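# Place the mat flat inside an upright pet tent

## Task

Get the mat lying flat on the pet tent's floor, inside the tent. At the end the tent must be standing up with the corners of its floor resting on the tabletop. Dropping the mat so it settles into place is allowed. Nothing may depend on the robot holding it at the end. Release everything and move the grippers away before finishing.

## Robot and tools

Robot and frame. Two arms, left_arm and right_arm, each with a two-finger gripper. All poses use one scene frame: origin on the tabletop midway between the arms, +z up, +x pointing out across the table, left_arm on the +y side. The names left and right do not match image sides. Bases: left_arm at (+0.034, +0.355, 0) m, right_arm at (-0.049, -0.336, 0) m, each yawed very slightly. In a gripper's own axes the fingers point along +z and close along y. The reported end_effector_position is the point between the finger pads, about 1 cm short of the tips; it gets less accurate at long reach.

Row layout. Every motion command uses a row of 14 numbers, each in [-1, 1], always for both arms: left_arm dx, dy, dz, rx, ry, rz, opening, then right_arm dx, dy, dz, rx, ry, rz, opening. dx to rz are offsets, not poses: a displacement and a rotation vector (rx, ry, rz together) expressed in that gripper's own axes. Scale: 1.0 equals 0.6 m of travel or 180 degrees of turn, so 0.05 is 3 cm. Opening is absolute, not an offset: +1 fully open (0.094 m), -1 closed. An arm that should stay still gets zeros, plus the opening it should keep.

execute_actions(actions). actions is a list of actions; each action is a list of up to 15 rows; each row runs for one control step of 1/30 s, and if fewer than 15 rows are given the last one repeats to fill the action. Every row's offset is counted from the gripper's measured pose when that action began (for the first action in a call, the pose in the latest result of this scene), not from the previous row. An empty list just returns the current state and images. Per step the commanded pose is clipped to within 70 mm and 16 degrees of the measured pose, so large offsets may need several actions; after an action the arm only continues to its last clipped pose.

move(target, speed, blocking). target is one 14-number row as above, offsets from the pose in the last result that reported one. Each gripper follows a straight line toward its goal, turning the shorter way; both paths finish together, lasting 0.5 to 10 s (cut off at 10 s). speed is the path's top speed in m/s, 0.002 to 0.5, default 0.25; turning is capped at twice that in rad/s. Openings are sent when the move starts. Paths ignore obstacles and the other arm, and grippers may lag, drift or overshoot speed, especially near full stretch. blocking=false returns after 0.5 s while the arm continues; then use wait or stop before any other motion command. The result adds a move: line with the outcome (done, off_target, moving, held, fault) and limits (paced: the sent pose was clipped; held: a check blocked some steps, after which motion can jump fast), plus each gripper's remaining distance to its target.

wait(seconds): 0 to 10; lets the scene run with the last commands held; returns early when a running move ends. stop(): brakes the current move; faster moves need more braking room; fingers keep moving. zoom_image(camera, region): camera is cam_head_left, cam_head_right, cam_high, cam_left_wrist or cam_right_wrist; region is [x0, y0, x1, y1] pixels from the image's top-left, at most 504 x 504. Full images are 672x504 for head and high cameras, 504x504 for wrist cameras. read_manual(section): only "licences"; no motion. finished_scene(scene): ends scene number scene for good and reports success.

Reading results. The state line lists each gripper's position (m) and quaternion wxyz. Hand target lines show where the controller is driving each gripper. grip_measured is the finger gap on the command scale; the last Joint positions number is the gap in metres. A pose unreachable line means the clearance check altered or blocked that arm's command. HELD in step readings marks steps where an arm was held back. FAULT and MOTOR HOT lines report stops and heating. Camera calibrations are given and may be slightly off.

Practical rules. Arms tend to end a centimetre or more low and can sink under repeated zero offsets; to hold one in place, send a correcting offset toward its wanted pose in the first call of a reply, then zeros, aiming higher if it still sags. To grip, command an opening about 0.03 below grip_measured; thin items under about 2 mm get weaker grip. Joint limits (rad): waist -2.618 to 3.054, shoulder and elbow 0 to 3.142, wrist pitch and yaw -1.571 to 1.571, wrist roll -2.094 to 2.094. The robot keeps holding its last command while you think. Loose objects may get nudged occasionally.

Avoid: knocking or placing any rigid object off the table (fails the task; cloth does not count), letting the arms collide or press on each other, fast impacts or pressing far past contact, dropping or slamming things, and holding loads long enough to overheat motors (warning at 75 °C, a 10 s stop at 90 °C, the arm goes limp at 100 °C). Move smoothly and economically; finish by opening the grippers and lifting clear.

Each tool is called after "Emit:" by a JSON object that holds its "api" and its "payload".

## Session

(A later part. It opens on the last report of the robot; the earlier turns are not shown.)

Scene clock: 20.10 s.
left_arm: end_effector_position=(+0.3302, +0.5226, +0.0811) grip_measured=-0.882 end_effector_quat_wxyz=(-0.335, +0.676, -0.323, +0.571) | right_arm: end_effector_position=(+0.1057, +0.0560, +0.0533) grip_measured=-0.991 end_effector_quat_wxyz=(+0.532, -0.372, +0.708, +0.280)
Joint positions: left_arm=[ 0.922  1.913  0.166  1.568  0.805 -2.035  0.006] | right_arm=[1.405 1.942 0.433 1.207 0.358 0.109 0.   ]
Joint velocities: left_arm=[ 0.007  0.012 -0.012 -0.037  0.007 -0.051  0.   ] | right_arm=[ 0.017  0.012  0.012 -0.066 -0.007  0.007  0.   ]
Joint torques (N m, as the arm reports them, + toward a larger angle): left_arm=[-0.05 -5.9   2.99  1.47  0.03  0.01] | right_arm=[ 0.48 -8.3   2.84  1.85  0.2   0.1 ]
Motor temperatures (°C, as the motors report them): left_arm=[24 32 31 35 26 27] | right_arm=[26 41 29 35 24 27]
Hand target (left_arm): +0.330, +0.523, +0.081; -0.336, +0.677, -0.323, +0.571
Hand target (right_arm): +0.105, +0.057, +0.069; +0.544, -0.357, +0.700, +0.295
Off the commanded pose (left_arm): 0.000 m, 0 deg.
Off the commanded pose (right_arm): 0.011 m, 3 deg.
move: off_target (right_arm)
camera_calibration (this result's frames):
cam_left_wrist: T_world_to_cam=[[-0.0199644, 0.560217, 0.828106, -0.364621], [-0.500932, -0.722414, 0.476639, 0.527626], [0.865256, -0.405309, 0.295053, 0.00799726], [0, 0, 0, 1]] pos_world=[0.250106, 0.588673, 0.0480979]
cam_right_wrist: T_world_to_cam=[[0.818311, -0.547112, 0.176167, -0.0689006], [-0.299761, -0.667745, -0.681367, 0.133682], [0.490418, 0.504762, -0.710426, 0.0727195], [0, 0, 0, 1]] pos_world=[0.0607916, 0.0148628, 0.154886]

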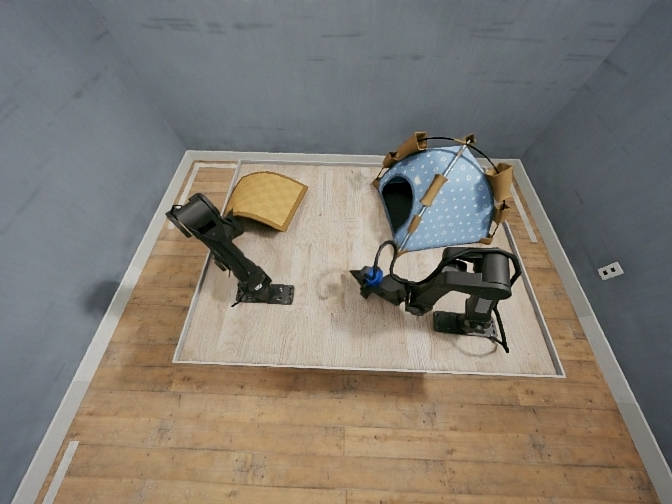

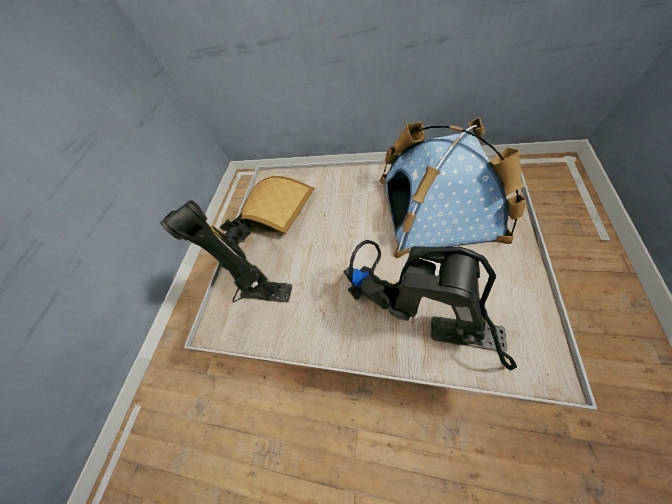

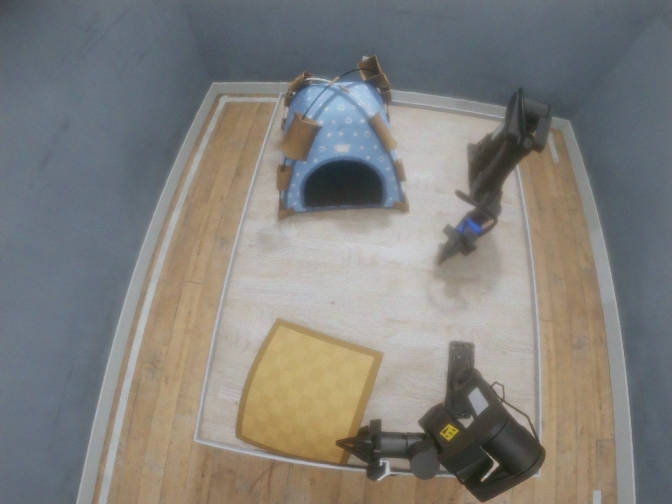

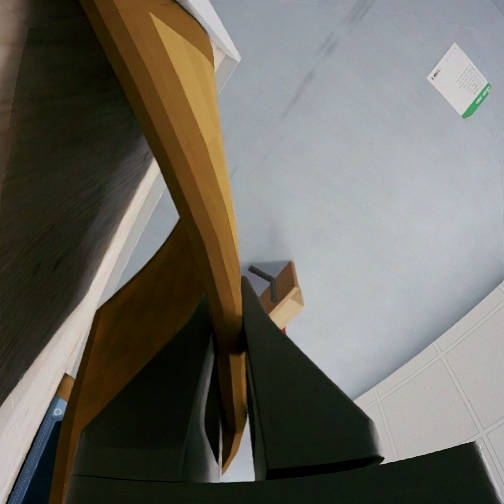

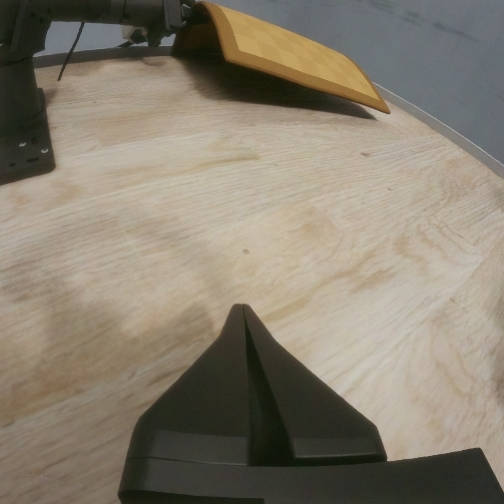

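Emit:
{"api": "move", "payload": {"target": [0.53,0.29,0.178,-0.28,0.41,0.06,-0.95, -0.043,0.01,-0.075,0.3,0.17,-0.41,0.2], "speed": 0.12}}

Scene clock: 28.33 s.
left_arm: end_effector_position=(+0.4700, +0.1774, +0.0925) grip_measured=-0.882 end_effector_quat_wxyz=(-0.155, -0.271, +0.715, -0.625) | right_arm: end_effector_position=(+0.0827, +0.0249, +0.0880) grip_measured=+0.199 end_effector_quat_wxyz=(+0.491, -0.526, +0.510, -0.470)
Joint positions: left_arm=[ 0.013  2.191  1.293 -0.031  1.357 -1.257  0.006] | right_arm=[ 1.76   2.381  1.486 -1.54   1.455  0.875  0.056]
Joint velocities: left_arm=[-0.002 -0.007  0.007 -0.125 -0.066  0.007 -0.   ] | right_arm=[-0.007  0.017 -0.002 -0.139  0.081  0.081  0.   ]
Joint torques (N m, as the arm reports them, + toward a larger angle): left_arm=[ -1.05 -10.44   9.04   0.72   0.82   0.03] | right_arm=[ 0.51 -7.99  5.41 -1.09  0.47  0.18]
Motor temperatures (°C, as the motors report them): left_arm=[24 33 31 36 26 27] | right_arm=[26 40 30 34 24 27]
Hand target (left_arm): +0.469, +0.172, +0.095; -0.169, -0.258, +0.711, -0.631
Hand target (right_arm): +0.080, +0.029, +0.086; +0.495, -0.527, +0.507, -0.469
Off the commanded pose (left_arm): 0.010 m, 3 deg.
Off the commanded pose (right_arm): 0.006 m, 5 deg.
joint sent to its limit (right arm) — the command would take joint 4 (wrist pitch) past its lower limit, so that joint was sent only as far as its limit.
move: off_target (left_arm, right_arm)
camera_calibration (this result's frames):
cam_left_wrist: T_world_to_cam=[[0.572186, 0.00202915, 0.820121, -0.356477], [-0.73177, 0.452769, 0.509424, 0.239739], [-0.370291, -0.891626, 0.260553, 0.413979], [0, 0, 0, 1]] pos_world=[0.532698, 0.261291, 0.0623617]
cam_right_wrist: T_world_to_cam=[[0.0317027, 0.167985, 0.98528, -0.0971965], [-0.458447, -0.873519, 0.163681, 0.0735833], [0.888156, -0.456888, 0.0493192, 0.0485563], [0, 0, 0, 1]] pos_world=[-0.00631015, 0.102789, 0.0813268]

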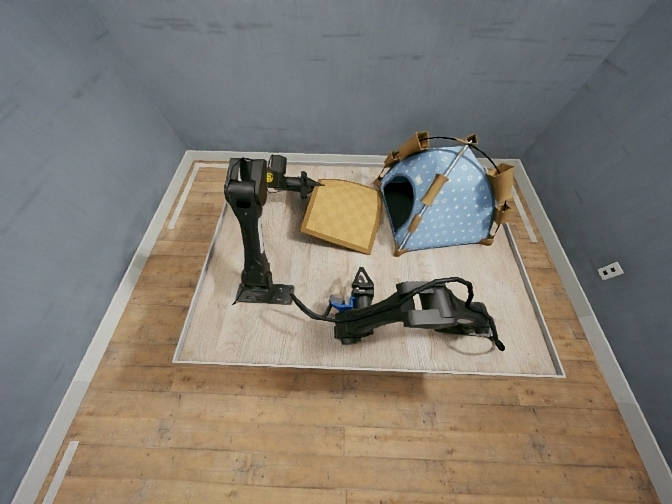

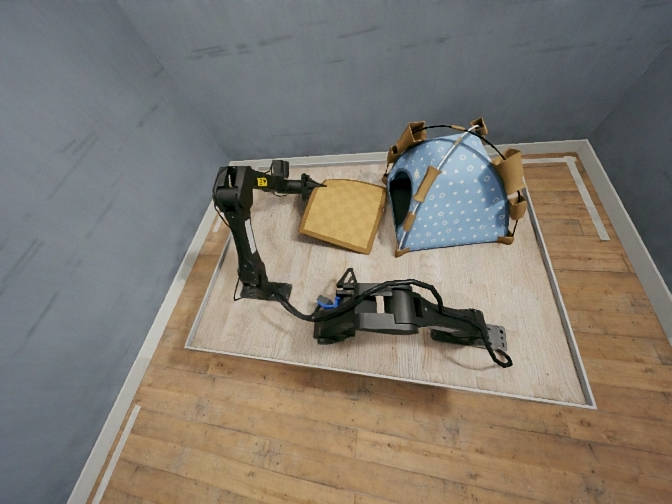

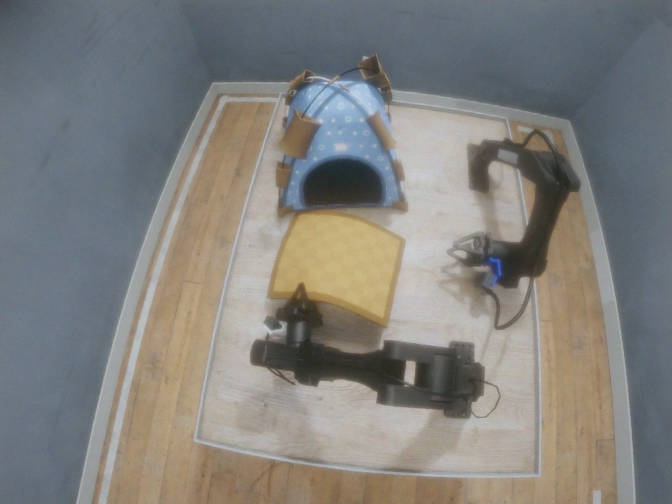

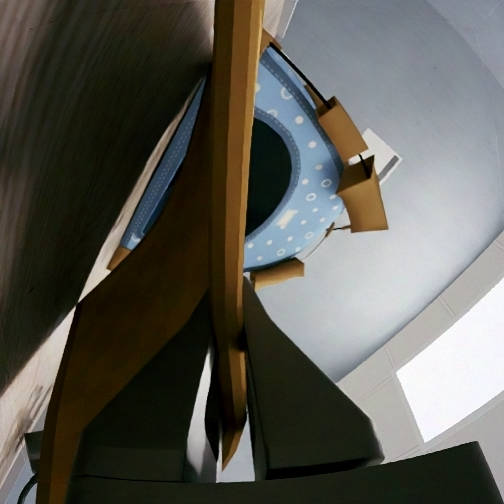

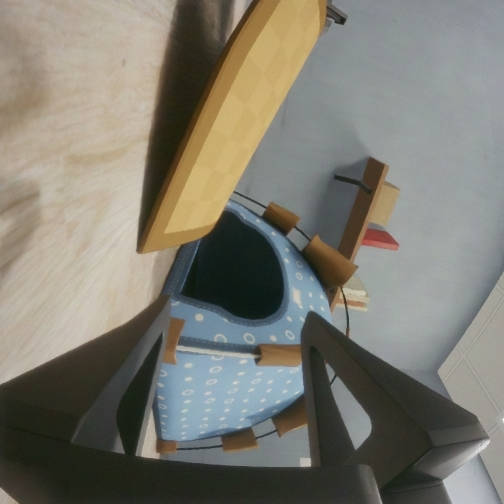

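Emit:
{"api": "move", "payload": {"target": [0.11,0.04,-0.02,0.072,0.052,-0.01,-0.95, 0,0.0,0,0,0,0,0.2], "speed": 0.08}}

Scene clock: 30.83 s.
left_arm: end_effector_position=(+0.4041, +0.1749, +0.1100) grip_measured=-0.882 end_effector_quat_wxyz=(-0.185, -0.248, +0.666, -0.679) | right_arm: end_effector_position=(+0.0827, +0.0239, +0.0875) grip_measured=+0.199 end_effector_quat_wxyz=(+0.489, -0.526, +0.512, -0.471)
Joint positions: left_arm=[ 0.013  2.143  0.833  1.203  1.47  -2.087  0.006] | right_arm=[ 1.76   2.381  1.486 -1.543  1.448  0.877  0.056]
Joint velocities: left_arm=[-0.022  0.012 -0.012 -0.007 -0.007 -0.081 -0.002] | right_arm=[-0.017 -0.007 -0.012 -0.051  0.007  0.007 -0.   ]
Joint torques (N m, as the arm reports them, + toward a larger angle): left_arm=[  0.84 -11.08   3.03   1.05   0.01  -0.04] | right_arm=[ 0.03 -9.38  3.93 -0.93  0.47 -0.01]
Motor temperatures (°C, as the motors report them): left_arm=[24 33 31 36 26 27] | right_arm=[26 40 30 34 24 27]
Hand target (left_arm): +0.402, +0.178, +0.112; -0.181, -0.253, +0.664, -0.680
Hand target (right_arm): +0.083, +0.025, +0.088; +0.491, -0.526, +0.510, -0.470
Off the commanded pose (left_arm): 0.005 m, 7 deg.
Off the commanded pose (right_arm): 0.001 m, 0 deg.
joint sent to its limit (left arm) — the command would take joint 6 (wrist roll) past its lower limit, so that joint was sent only as far as its limit.
move: off_target (left_arm)
camera_calibration (this result's frames):
cam_left_wrist: T_world_to_cam=[[0.575168, 0.117991, 0.809482, -0.353405], [-0.71736, 0.548343, 0.429784, 0.169992], [-0.393163, -0.827888, 0.400031, 0.365569], [0, 0, 0, 1]] pos_world=[0.468941, 0.251135, 0.0667757]
cam_right_wrist: T_world_to_cam=[[0.0363347, 0.169817, 0.984806, -0.0968815], [-0.462226, -0.870852, 0.167221, 0.0726779], [0.886017, -0.461279, 0.0468517, 0.0485975], [0, 0, 0, 1]] pos_world=[-0.00594445, 0.102161, 0.0809792]

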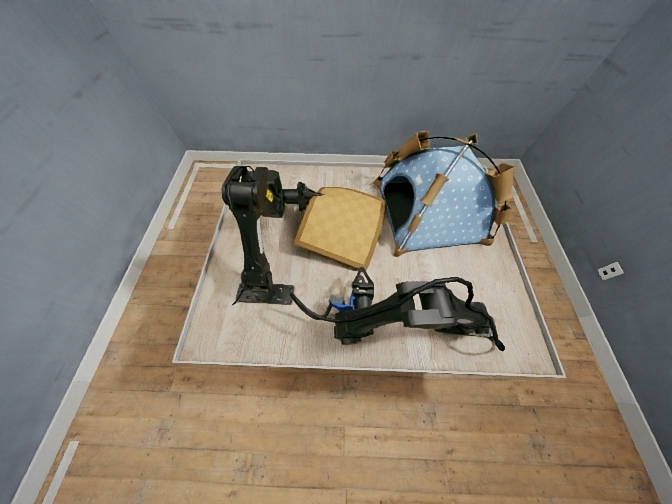

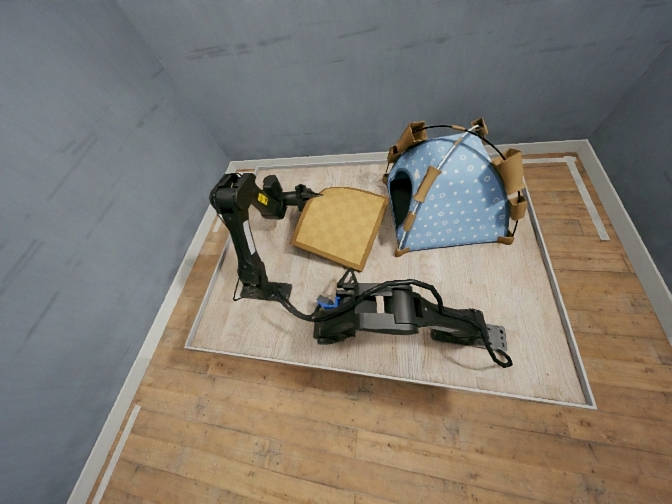

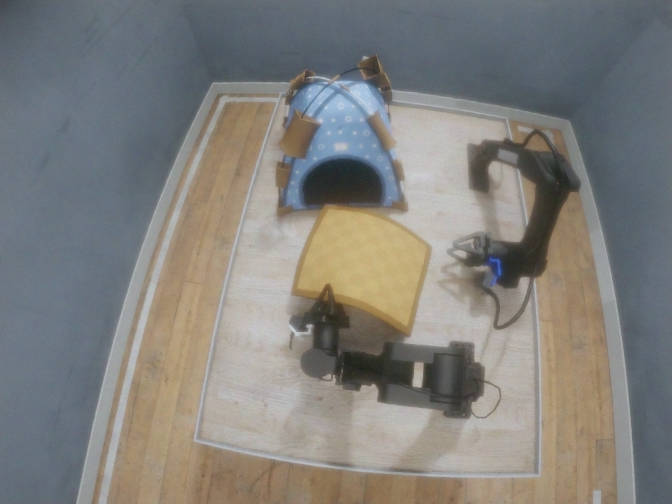

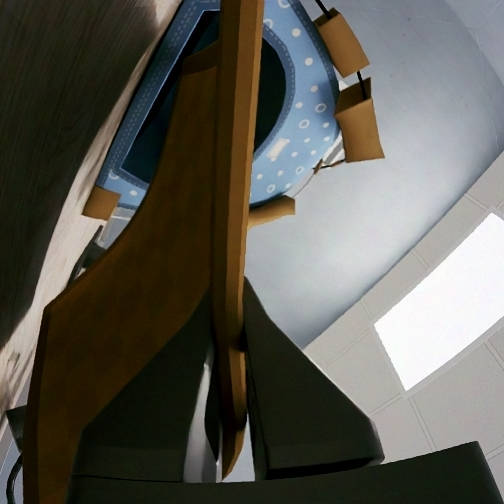

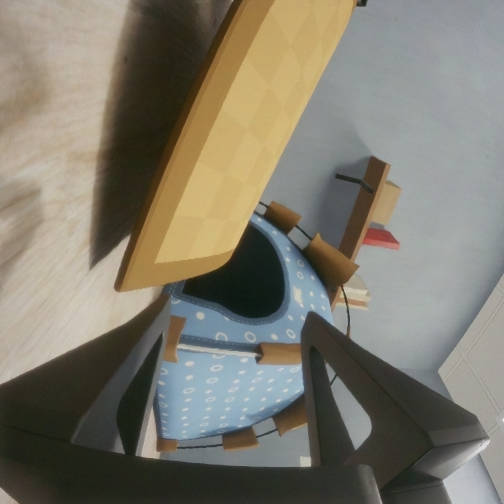

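Emit:
{"api": "move", "payload": {"target": [-0.054,-0.04,0.155,0,0,0,-0.95, 0,0.07,0.03,0,0,0,0.2], "speed": 0.08}}

Scene clock: 32.57 s.
left_arm: end_effector_position=(+0.4459, +0.0896, +0.1112) grip_measured=-0.882 end_effector_quat_wxyz=(-0.182, -0.244, +0.674, -0.673) | right_arm: end_effector_position=(+0.0899, +0.0286, +0.0803) grip_measured=+0.199 end_effector_quat_wxyz=(+0.493, -0.517, +0.524, -0.464)
Joint positions: left_arm=[-0.198  2.247  1.08   1.074  1.266 -2.092  0.006] | right_arm=[ 1.738  2.381  1.483 -1.426  1.455  0.794  0.056]
Joint velocities: left_arm=[ 0.002  0.012  0.002 -0.022 -0.007  0.037  0.001] | right_arm=[-0.027  0.007 -0.022 -0.095 -0.11  -0.022  0.   ]
Joint torques (N m, as the arm reports them, + toward a larger angle): left_arm=[ -0.59 -10.16   8.27   1.14  -0.08  -0.07] | right_arm=[-1.18 -4.05  0.91  0.03  0.65 -0.02]
Motor temperatures (°C, as the motors report them): left_arm=[24 34 31 36 26 27] | right_arm=[26 40 29 33 24 27]
Hand target (left_arm): +0.452, +0.086, +0.109; -0.182, -0.248, +0.673, -0.673
Hand target (right_arm): +0.097, +0.021, +0.047; +0.488, -0.521, +0.513, -0.477
Off the commanded pose (left_arm): 0.008 m, 1 deg.
Off the commanded pose (right_arm): 0.037 m, 2 deg.
joint sent to its limit (left arm) — the command would take joint 6 (wrist roll) past its lower limit, so that joint was sent only as far as its limit.
move: off_target (right_arm)
camera_calibration (this result's frames):
cam_left_wrist: T_world_to_cam=[[0.567049, 0.0989838, 0.817715, -0.363928], [-0.718038, 0.545822, 0.431856, 0.246529], [-0.40358, -0.832034, 0.380582, 0.318016], [0, 0, 0, 1]] pos_world=[0.511727, 0.166062, 0.0700927]
cam_right_wrist: T_world_to_cam=[[0.0435532, 0.138045, 0.989468, -0.0909331], [-0.469831, -0.871223, 0.142228, 0.0839985], [0.881681, -0.471078, 0.0269131, 0.0470436], [0, 0, 0, 1]] pos_world=[0.00194812, 0.107895, 0.0767624]

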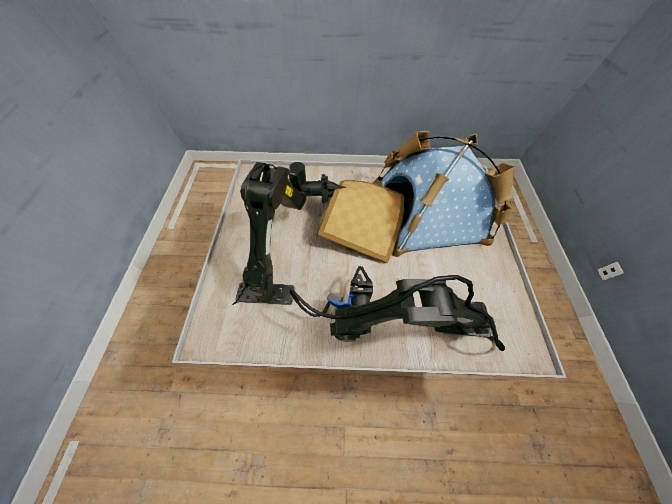

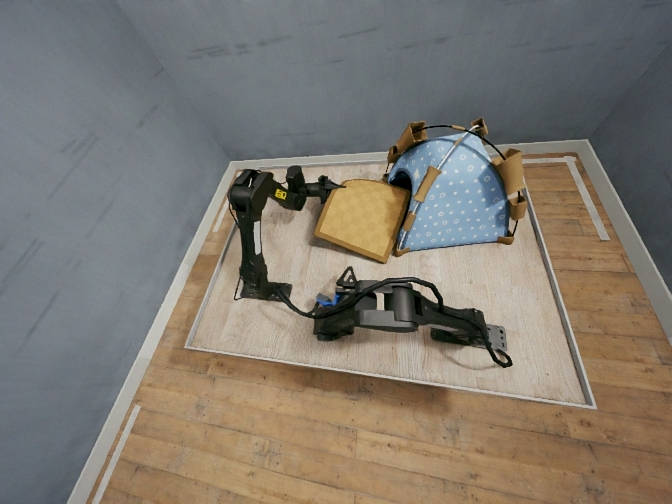

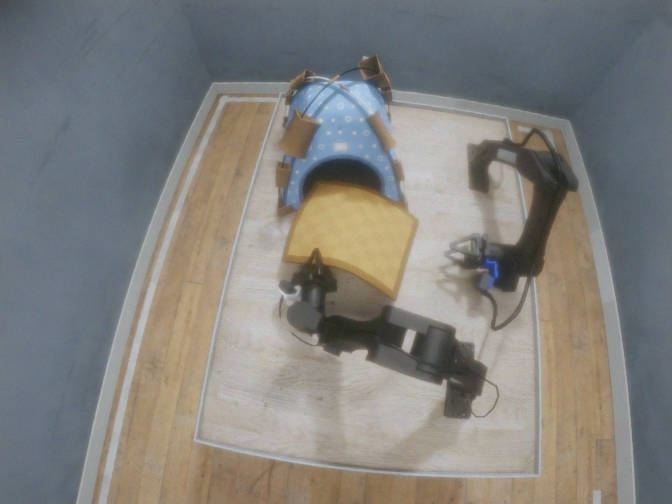

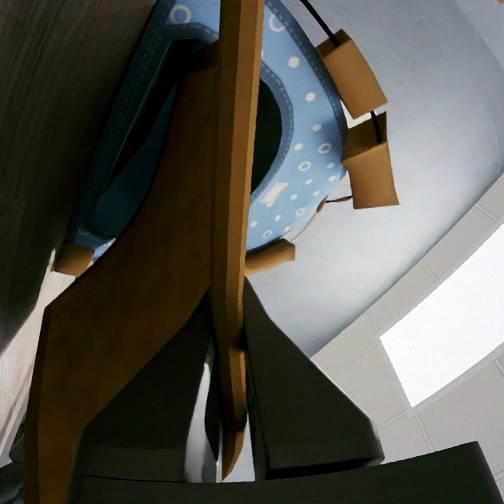

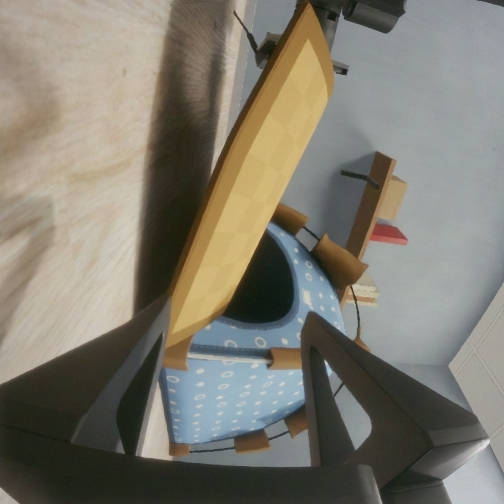

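Emit:
{"api": "move", "payload": {"target": [0,0,0,0,0,0,-0.95, 0,0.02,0.2,0,-0.11,0,0.5], "speed": 0.08}}

Scene clock: 35.17 s.
left_arm: end_effector_position=(+0.4460, +0.0896, +0.1111) grip_measured=-0.882 end_effector_quat_wxyz=(-0.182, -0.244, +0.674, -0.673) | right_arm: end_effector_position=(+0.2051, +0.0293, +0.0646) grip_measured=+0.498 end_effector_quat_wxyz=(+0.452, -0.442, +0.557, -0.539)
Joint positions: left_arm=[-0.198  2.247  1.08   1.074  1.266 -2.092  0.006] | right_arm=[ 1.436  2.462  1.584 -0.962  1.559  0.297  0.07 ]
Joint velocities: left_arm=[-0.012  0.017  0.012  0.066 -0.037 -0.051 -0.   ] | right_arm=[-0.002 -0.002 -0.002  0.081 -0.037 -0.095  0.   ]
Joint torques (N m, as the arm reports them, + toward a larger angle): left_arm=[  0.16 -11.47   5.78   1.19   0.02  -0.01] | right_arm=[-0.55 -8.81  6.14 -0.02  0.67 -0.07]
Motor temperatures (°C, as the motors report them): left_arm=[24 34 31 36 26 27] | right_arm=[26 40 29 33 24 27]
Hand target (left_arm): +0.446, +0.090, +0.111; -0.182, -0.244, +0.674, -0.673
Hand target (right_arm): +0.209, +0.032, +0.060; +0.454, -0.437, +0.557, -0.540
Off the commanded pose (left_arm): 0.000 m, 0 deg.
Off the commanded pose (right_arm): 0.008 m, 33 deg; orientation clipped at the last step of the last action.
joint sent to its limit (right arm) — the command would take joint 5 (wrist yaw) past its upper limit, so that joint was sent only as far as its limit.
move: off_target (right_arm); limits=paced
camera_calibration (this result's frames):
cam_left_wrist: T_world_to_cam=[[0.567614, 0.0990346, 0.817317, -0.364092], [-0.717927, 0.545463, 0.432495, 0.246522], [-0.402984, -0.832264, 0.380712, 0.317825], [0, 0, 0, 1]] pos_world=[0.511726, 0.166103, 0.0699595]
cam_right_wrist: T_world_to_cam=[[0.00468664, 0.148904, 0.988841, -0.0728055], [-0.661721, -0.740923, 0.114707, 0.178306], [0.749735, -0.654874, 0.0950602, -0.0257373], [0, 0, 0, 1]] pos_world=[0.137626, 0.126098, 0.0539865]

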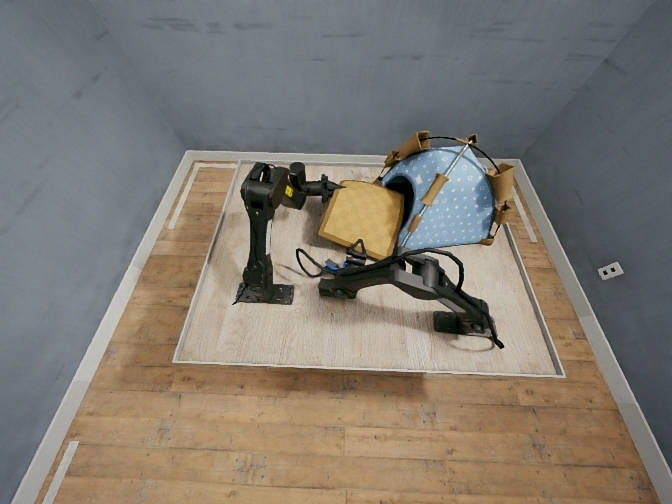

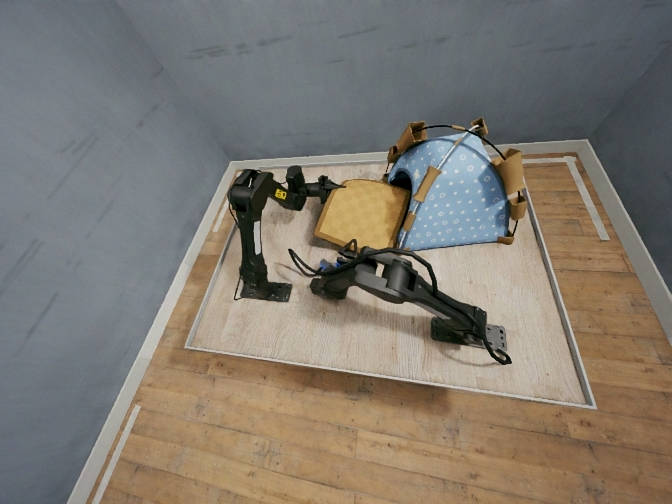

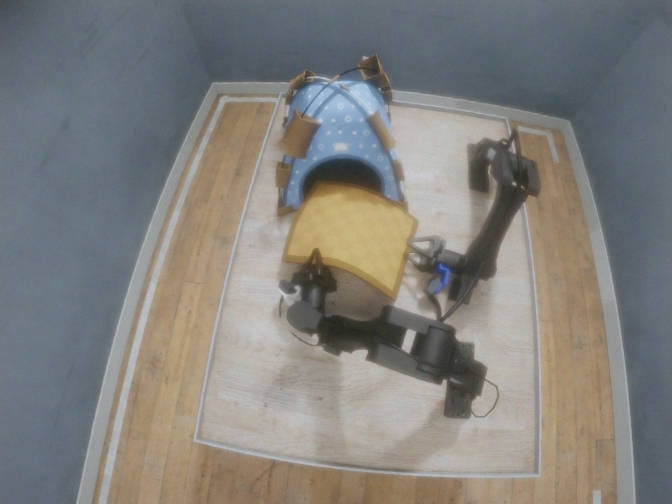

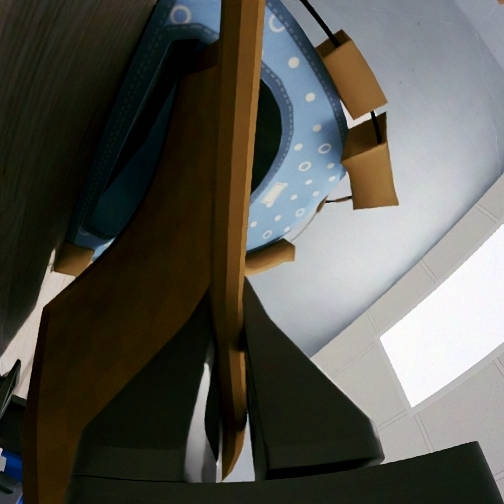

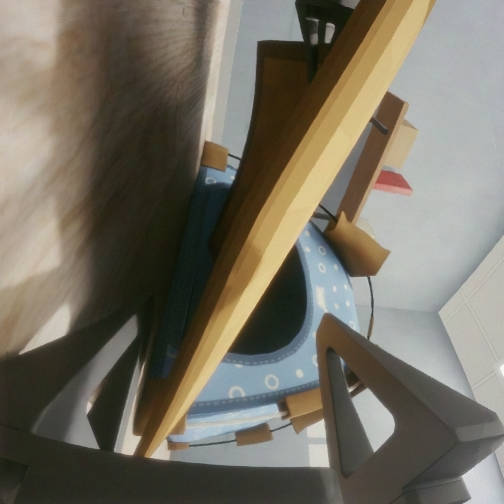

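Emit:
{"api": "move", "payload": {"target": [0,0,0,0,0,0,-1, 0,0,0.25,0,0,0,-0.4], "speed": 0.08}}

Emit:
{"api": "move", "payload": {"target": [0,0,0,0,0,0,-1, 0.13,0,0.03,0,0,0,-0.4], "speed": 0.06}}

Scene clock: 37.77 s.
left_arm: end_effector_position=(+0.4536, +0.0904, +0.1105) grip_measured=-0.882 end_effector_quat_wxyz=(-0.168, -0.260, +0.670, -0.675) | right_arm: end_effector_position=(+0.3411, +0.0014, +0.0607) grip_measured=-0.398 end_effector_quat_wxyz=(+0.347, -0.371, +0.608, -0.611)
Joint positions: left_arm=[-0.198  2.247  1.08   1.074  1.222 -2.097  0.006] | right_arm=[ 1.127  2.674  2.007 -0.91   1.557 -0.026  0.028]
Joint velocities: left_arm=[-0.002 -0.007  0.007  0.051 -0.037  0.007  0.   ] | right_arm=[-0.002  0.012 -0.002 -0.007  0.037 -0.066 -0.   ]
Joint torques (N m, as the arm reports them, + toward a larger angle): left_arm=[ -0.02 -11.54   5.91   1.24   0.45   0.06] | right_arm=[ -1.63 -11.8    7.81   0.38   0.64   0.04]
Motor temperatures (°C, as the motors report them): left_arm=[24 35 31 36 26 27] | right_arm=[26 40 30 33 25 27]
Hand target (left_arm): +0.446, +0.090, +0.111; -0.181, -0.244, +0.674, -0.673
Hand target (right_arm): +0.352, -0.001, +0.064; +0.356, -0.349, +0.620, -0.606
Off the commanded pose (left_arm): 0.008 m, 3 deg.
Off the commanded pose (right_arm): 0.011 m, 18 deg; orientation clipped at the last step of the last action.
move: off_target (left_arm, right_arm); limits=paced
camera_calibration (this result's frames):
cam_left_wrist: T_world_to_cam=[[0.565528, 0.120979, 0.815808, -0.368926], [-0.739476, 0.512374, 0.436632, 0.264152], [-0.365176, -0.850198, 0.379223, 0.306471], [0, 0, 0, 1]] pos_world=[0.515888, 0.169849, 0.0694151]
cam_right_wrist: T_world_to_cam=[[0.0793705, 0.190385, 0.978496, -0.0903746], [-0.849303, -0.501004, 0.166371, 0.308592], [0.521904, -0.844245, 0.12193, -0.0692046], [0, 0, 0, 1]] pos_world=[0.30538, 0.113386, 0.0455285]

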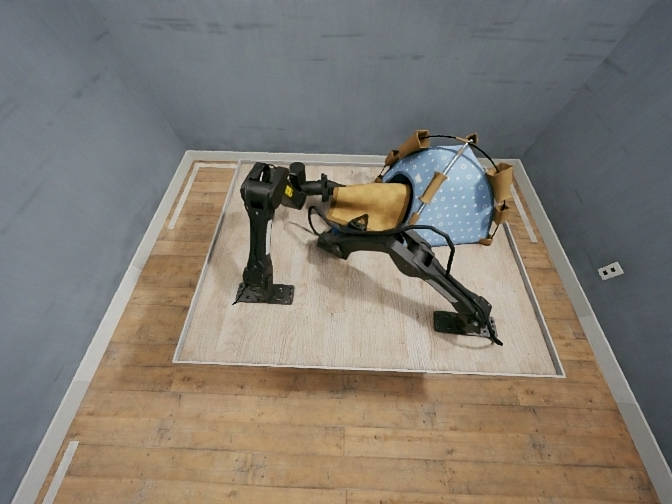

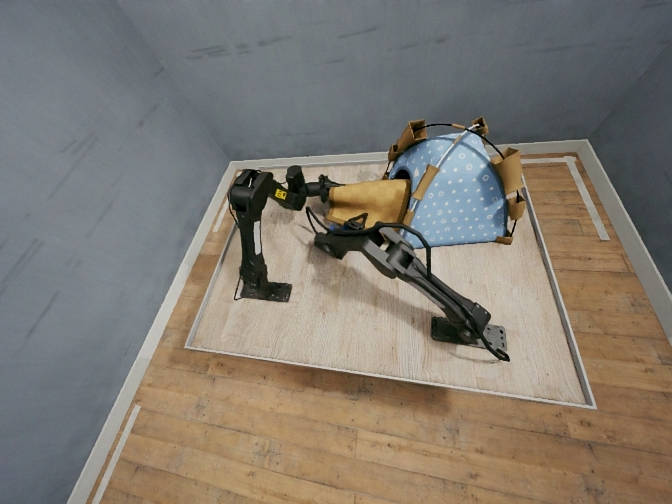

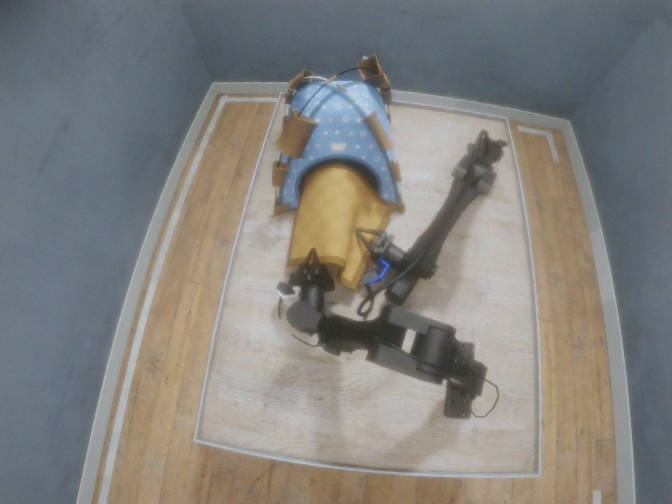

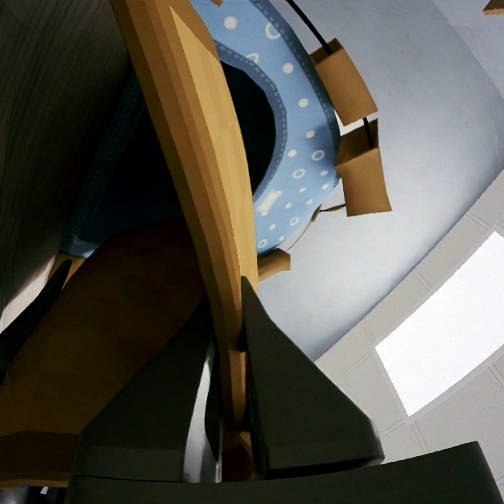

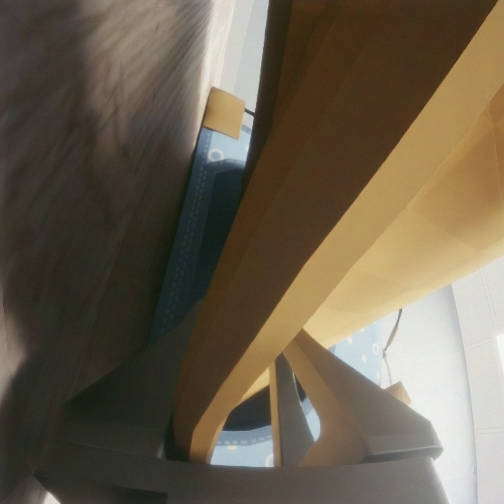

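Scene clock: 39.40 s.
left_arm: end_effector_position=(+0.4587, +0.0912, +0.1101) grip_measured=-0.882 end_effector_quat_wxyz=(-0.158, -0.270, +0.667, -0.677) | right_arm: end_effector_position=(+0.3141, -0.0631, +0.0593) grip_measured=-0.398 end_effector_quat_wxyz=(+0.334, -0.372, +0.604, -0.621)
Joint positions: left_arm=[-0.198  2.247  1.08   1.075  1.194 -2.098  0.006] | right_arm=[ 1.109  2.489  1.613 -0.893  1.565  0.141  0.028]
Joint velocities: left_arm=[ 0.007 -0.002  0.002 -0.037  0.022 -0.022  0.   ] | right_arm=[-0.002  0.007 -0.012 -0.022 -0.066 -0.022 -0.   ]
Joint torques (N m, as the arm reports them, + toward a larger angle): left_arm=[  0.1  -11.64   5.81   1.21   0.31  -0.03] | right_arm=[ -1.84 -12.24   3.03  -0.11   0.63   0.24]
Motor temperatures (°C, as the motors report them): left_arm=[24 35 31 36 26 27] | right_arm=[26 41 29 32 25 27]
Hand target (left_arm): +0.454, +0.090, +0.111; -0.168, -0.260, +0.669, -0.675
Hand target (right_arm): +0.319, -0.075, +0.064; +0.335, -0.356, +0.612, -0.621
Off the commanded pose (left_arm): 0.005 m, 2 deg.
Off the commanded pose (right_arm): 0.014 m, 2 deg.
move: off_target (right_arm)
camera_calibration (this result's frames):
cam_left_wrist: T_world_to_cam=[[0.56141, 0.135036, 0.816446, -0.371004], [-0.754013, 0.490018, 0.437433, 0.276288], [-0.341004, -0.86119, 0.37692, 0.299245], [0, 0, 0, 1]] pos_world=[0.518654, 0.17242, 0.0692557]
cam_right_wrist: T_world_to_cam=[[0.0888361, 0.214704, 0.972631, -0.0757125], [-0.857645, -0.480079, 0.184309, 0.25641], [0.506511, -0.850545, 0.141491, -0.106104], [0, 0, 0, 1]] pos_world=[0.280378, 0.0491064, 0.0413944]

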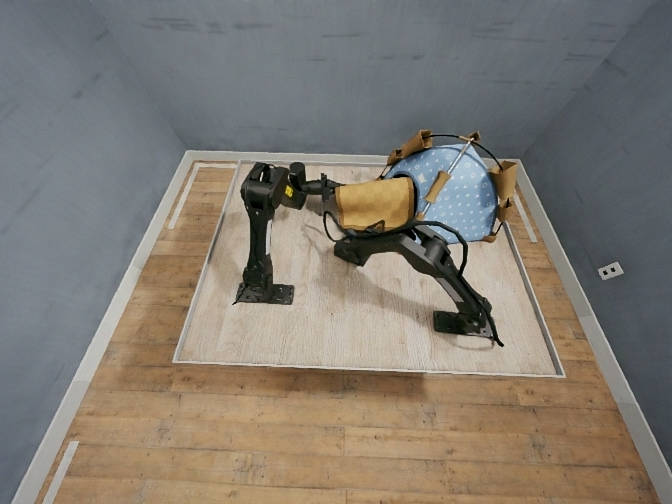

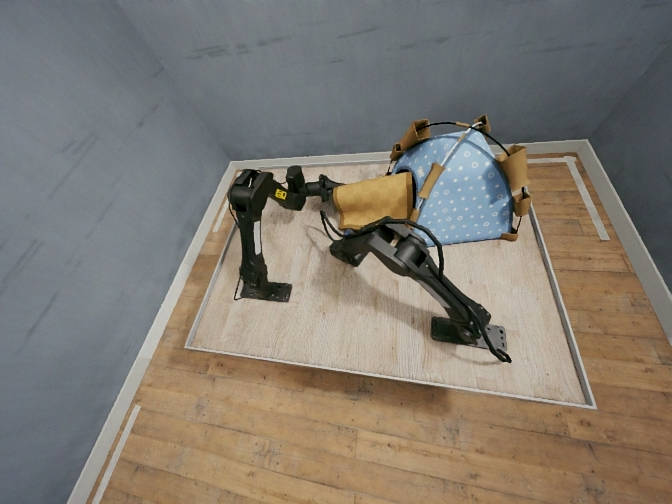

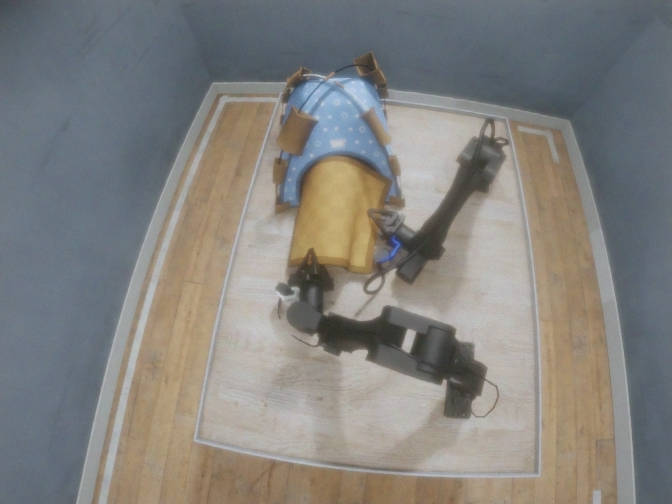

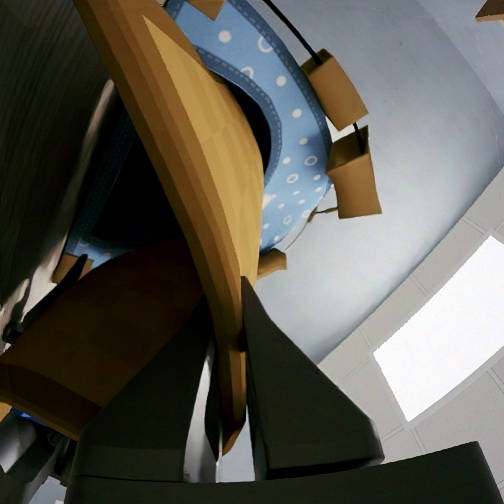

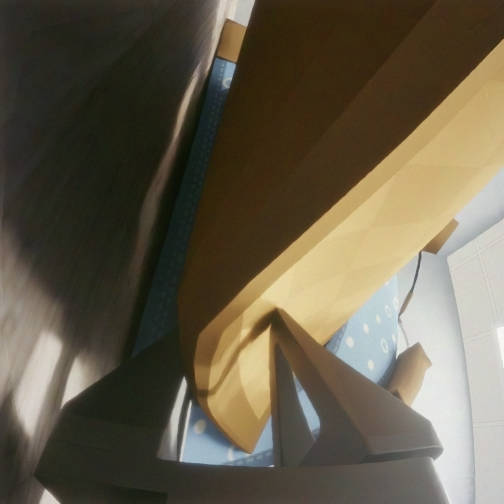

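Emit:
{"api": "move", "payload": {"target": [0,0,0,0,0,0,-1, -0.07,0.03,0.085,0,0,0,-0.4], "speed": 0.06}}

Scene clock: 40.93 s.
left_arm: end_effector_position=(+0.4644, +0.0922, +0.1096) grip_measured=-0.882 end_effector_quat_wxyz=(-0.146, -0.280, +0.663, -0.678) | right_arm: end_effector_position=(+0.3695, -0.0436, +0.0602) grip_measured=-0.398 end_effector_quat_wxyz=(+0.318, -0.338, +0.622, -0.631)
Joint positions: left_arm=[-0.198  2.247  1.08   1.075  1.161 -2.098  0.006] | right_arm=[ 1.028  2.659  1.965 -0.898  1.568 -0.009  0.028]
Joint velocities: left_arm=[-0.002  0.002 -0.002 -0.081 -0.095 -0.007 -0.001] | right_arm=[ 0.002  0.032  0.012  0.007 -0.037 -0.007 -0.001]
Joint torques (N m, as the arm reports them, + toward a larger angle): left_arm=[ -0.01 -11.68   5.93   1.24   0.35  -0.03] | right_arm=[-1.9  -8.56  6.46  0.22  0.6  -0.02]
Motor temperatures (°C, as the motors report them): left_arm=[24 35 31 36 26 27] | right_arm=[26 40 30 32 25 27]
Hand target (left_arm): +0.459, +0.091, +0.110; -0.158, -0.270, +0.667, -0.677
Hand target (right_arm): +0.377, -0.055, +0.039; +0.301, -0.339, +0.622, -0.638
Off the commanded pose (left_arm): 0.006 m, 2 deg.
Off the commanded pose (right_arm): 0.025 m, 5 deg.
joint sent to its limit (right arm) — the command would take joint 5 (wrist yaw) past its upper limit, so that joint was sent only as far as its limit.
move: off_target (right_arm)
camera_calibration (this result's frames):
cam_left_wrist: T_world_to_cam=[[0.556198, 0.150869, 0.817241, -0.373079], [-0.769884, 0.463827, 0.438341, 0.290021], [-0.312927, -0.872985, 0.374131, 0.290617], [0, 0, 0, 1]] pos_world=[0.521729, 0.17547, 0.0690385]
cam_right_wrist: T_world_to_cam=[[0.0879373, 0.186188, 0.978571, -0.0868866], [-0.896546, -0.413349, 0.159212, 0.331961], [0.434135, -0.891334, 0.130577, -0.0921893], [0, 0, 0, 1]] pos_world=[0.345281, 0.0712213, 0.0442104]

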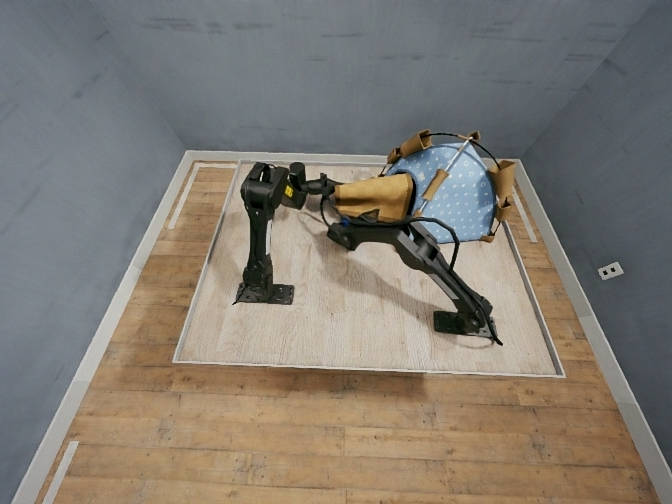

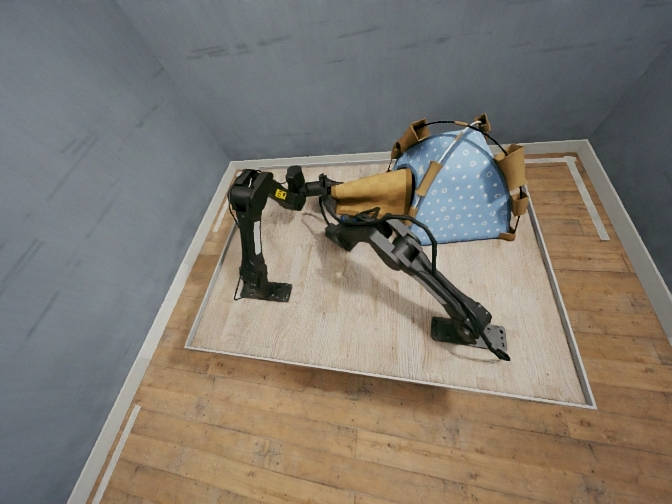

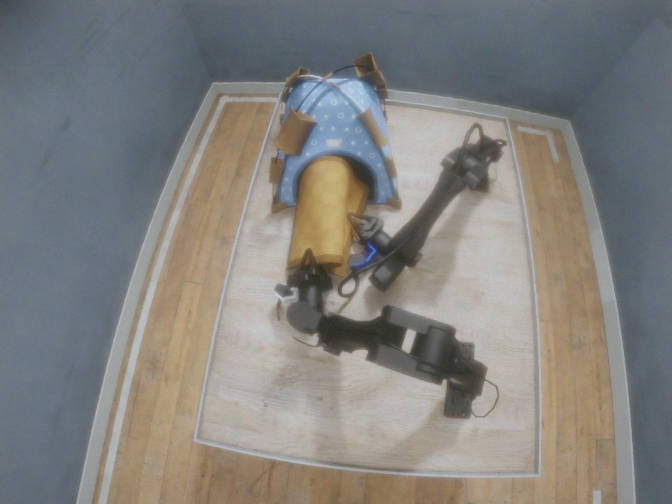

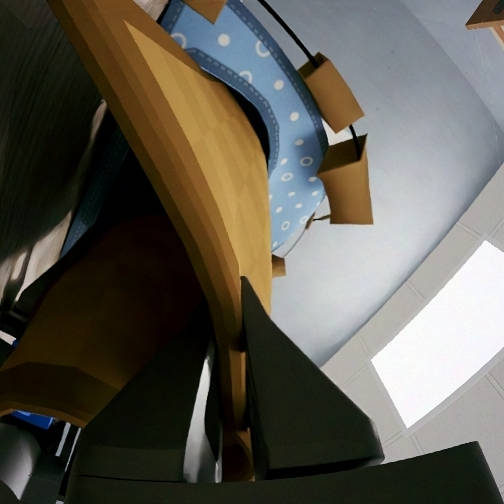

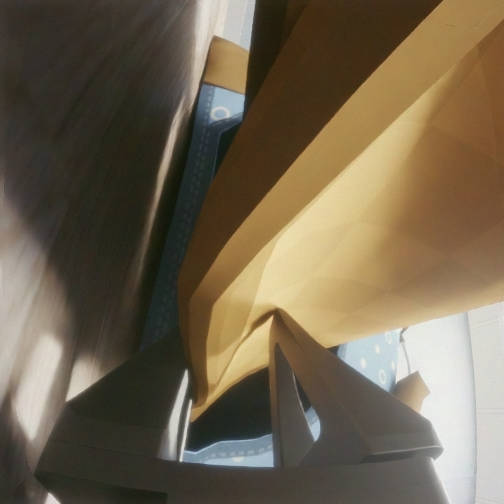

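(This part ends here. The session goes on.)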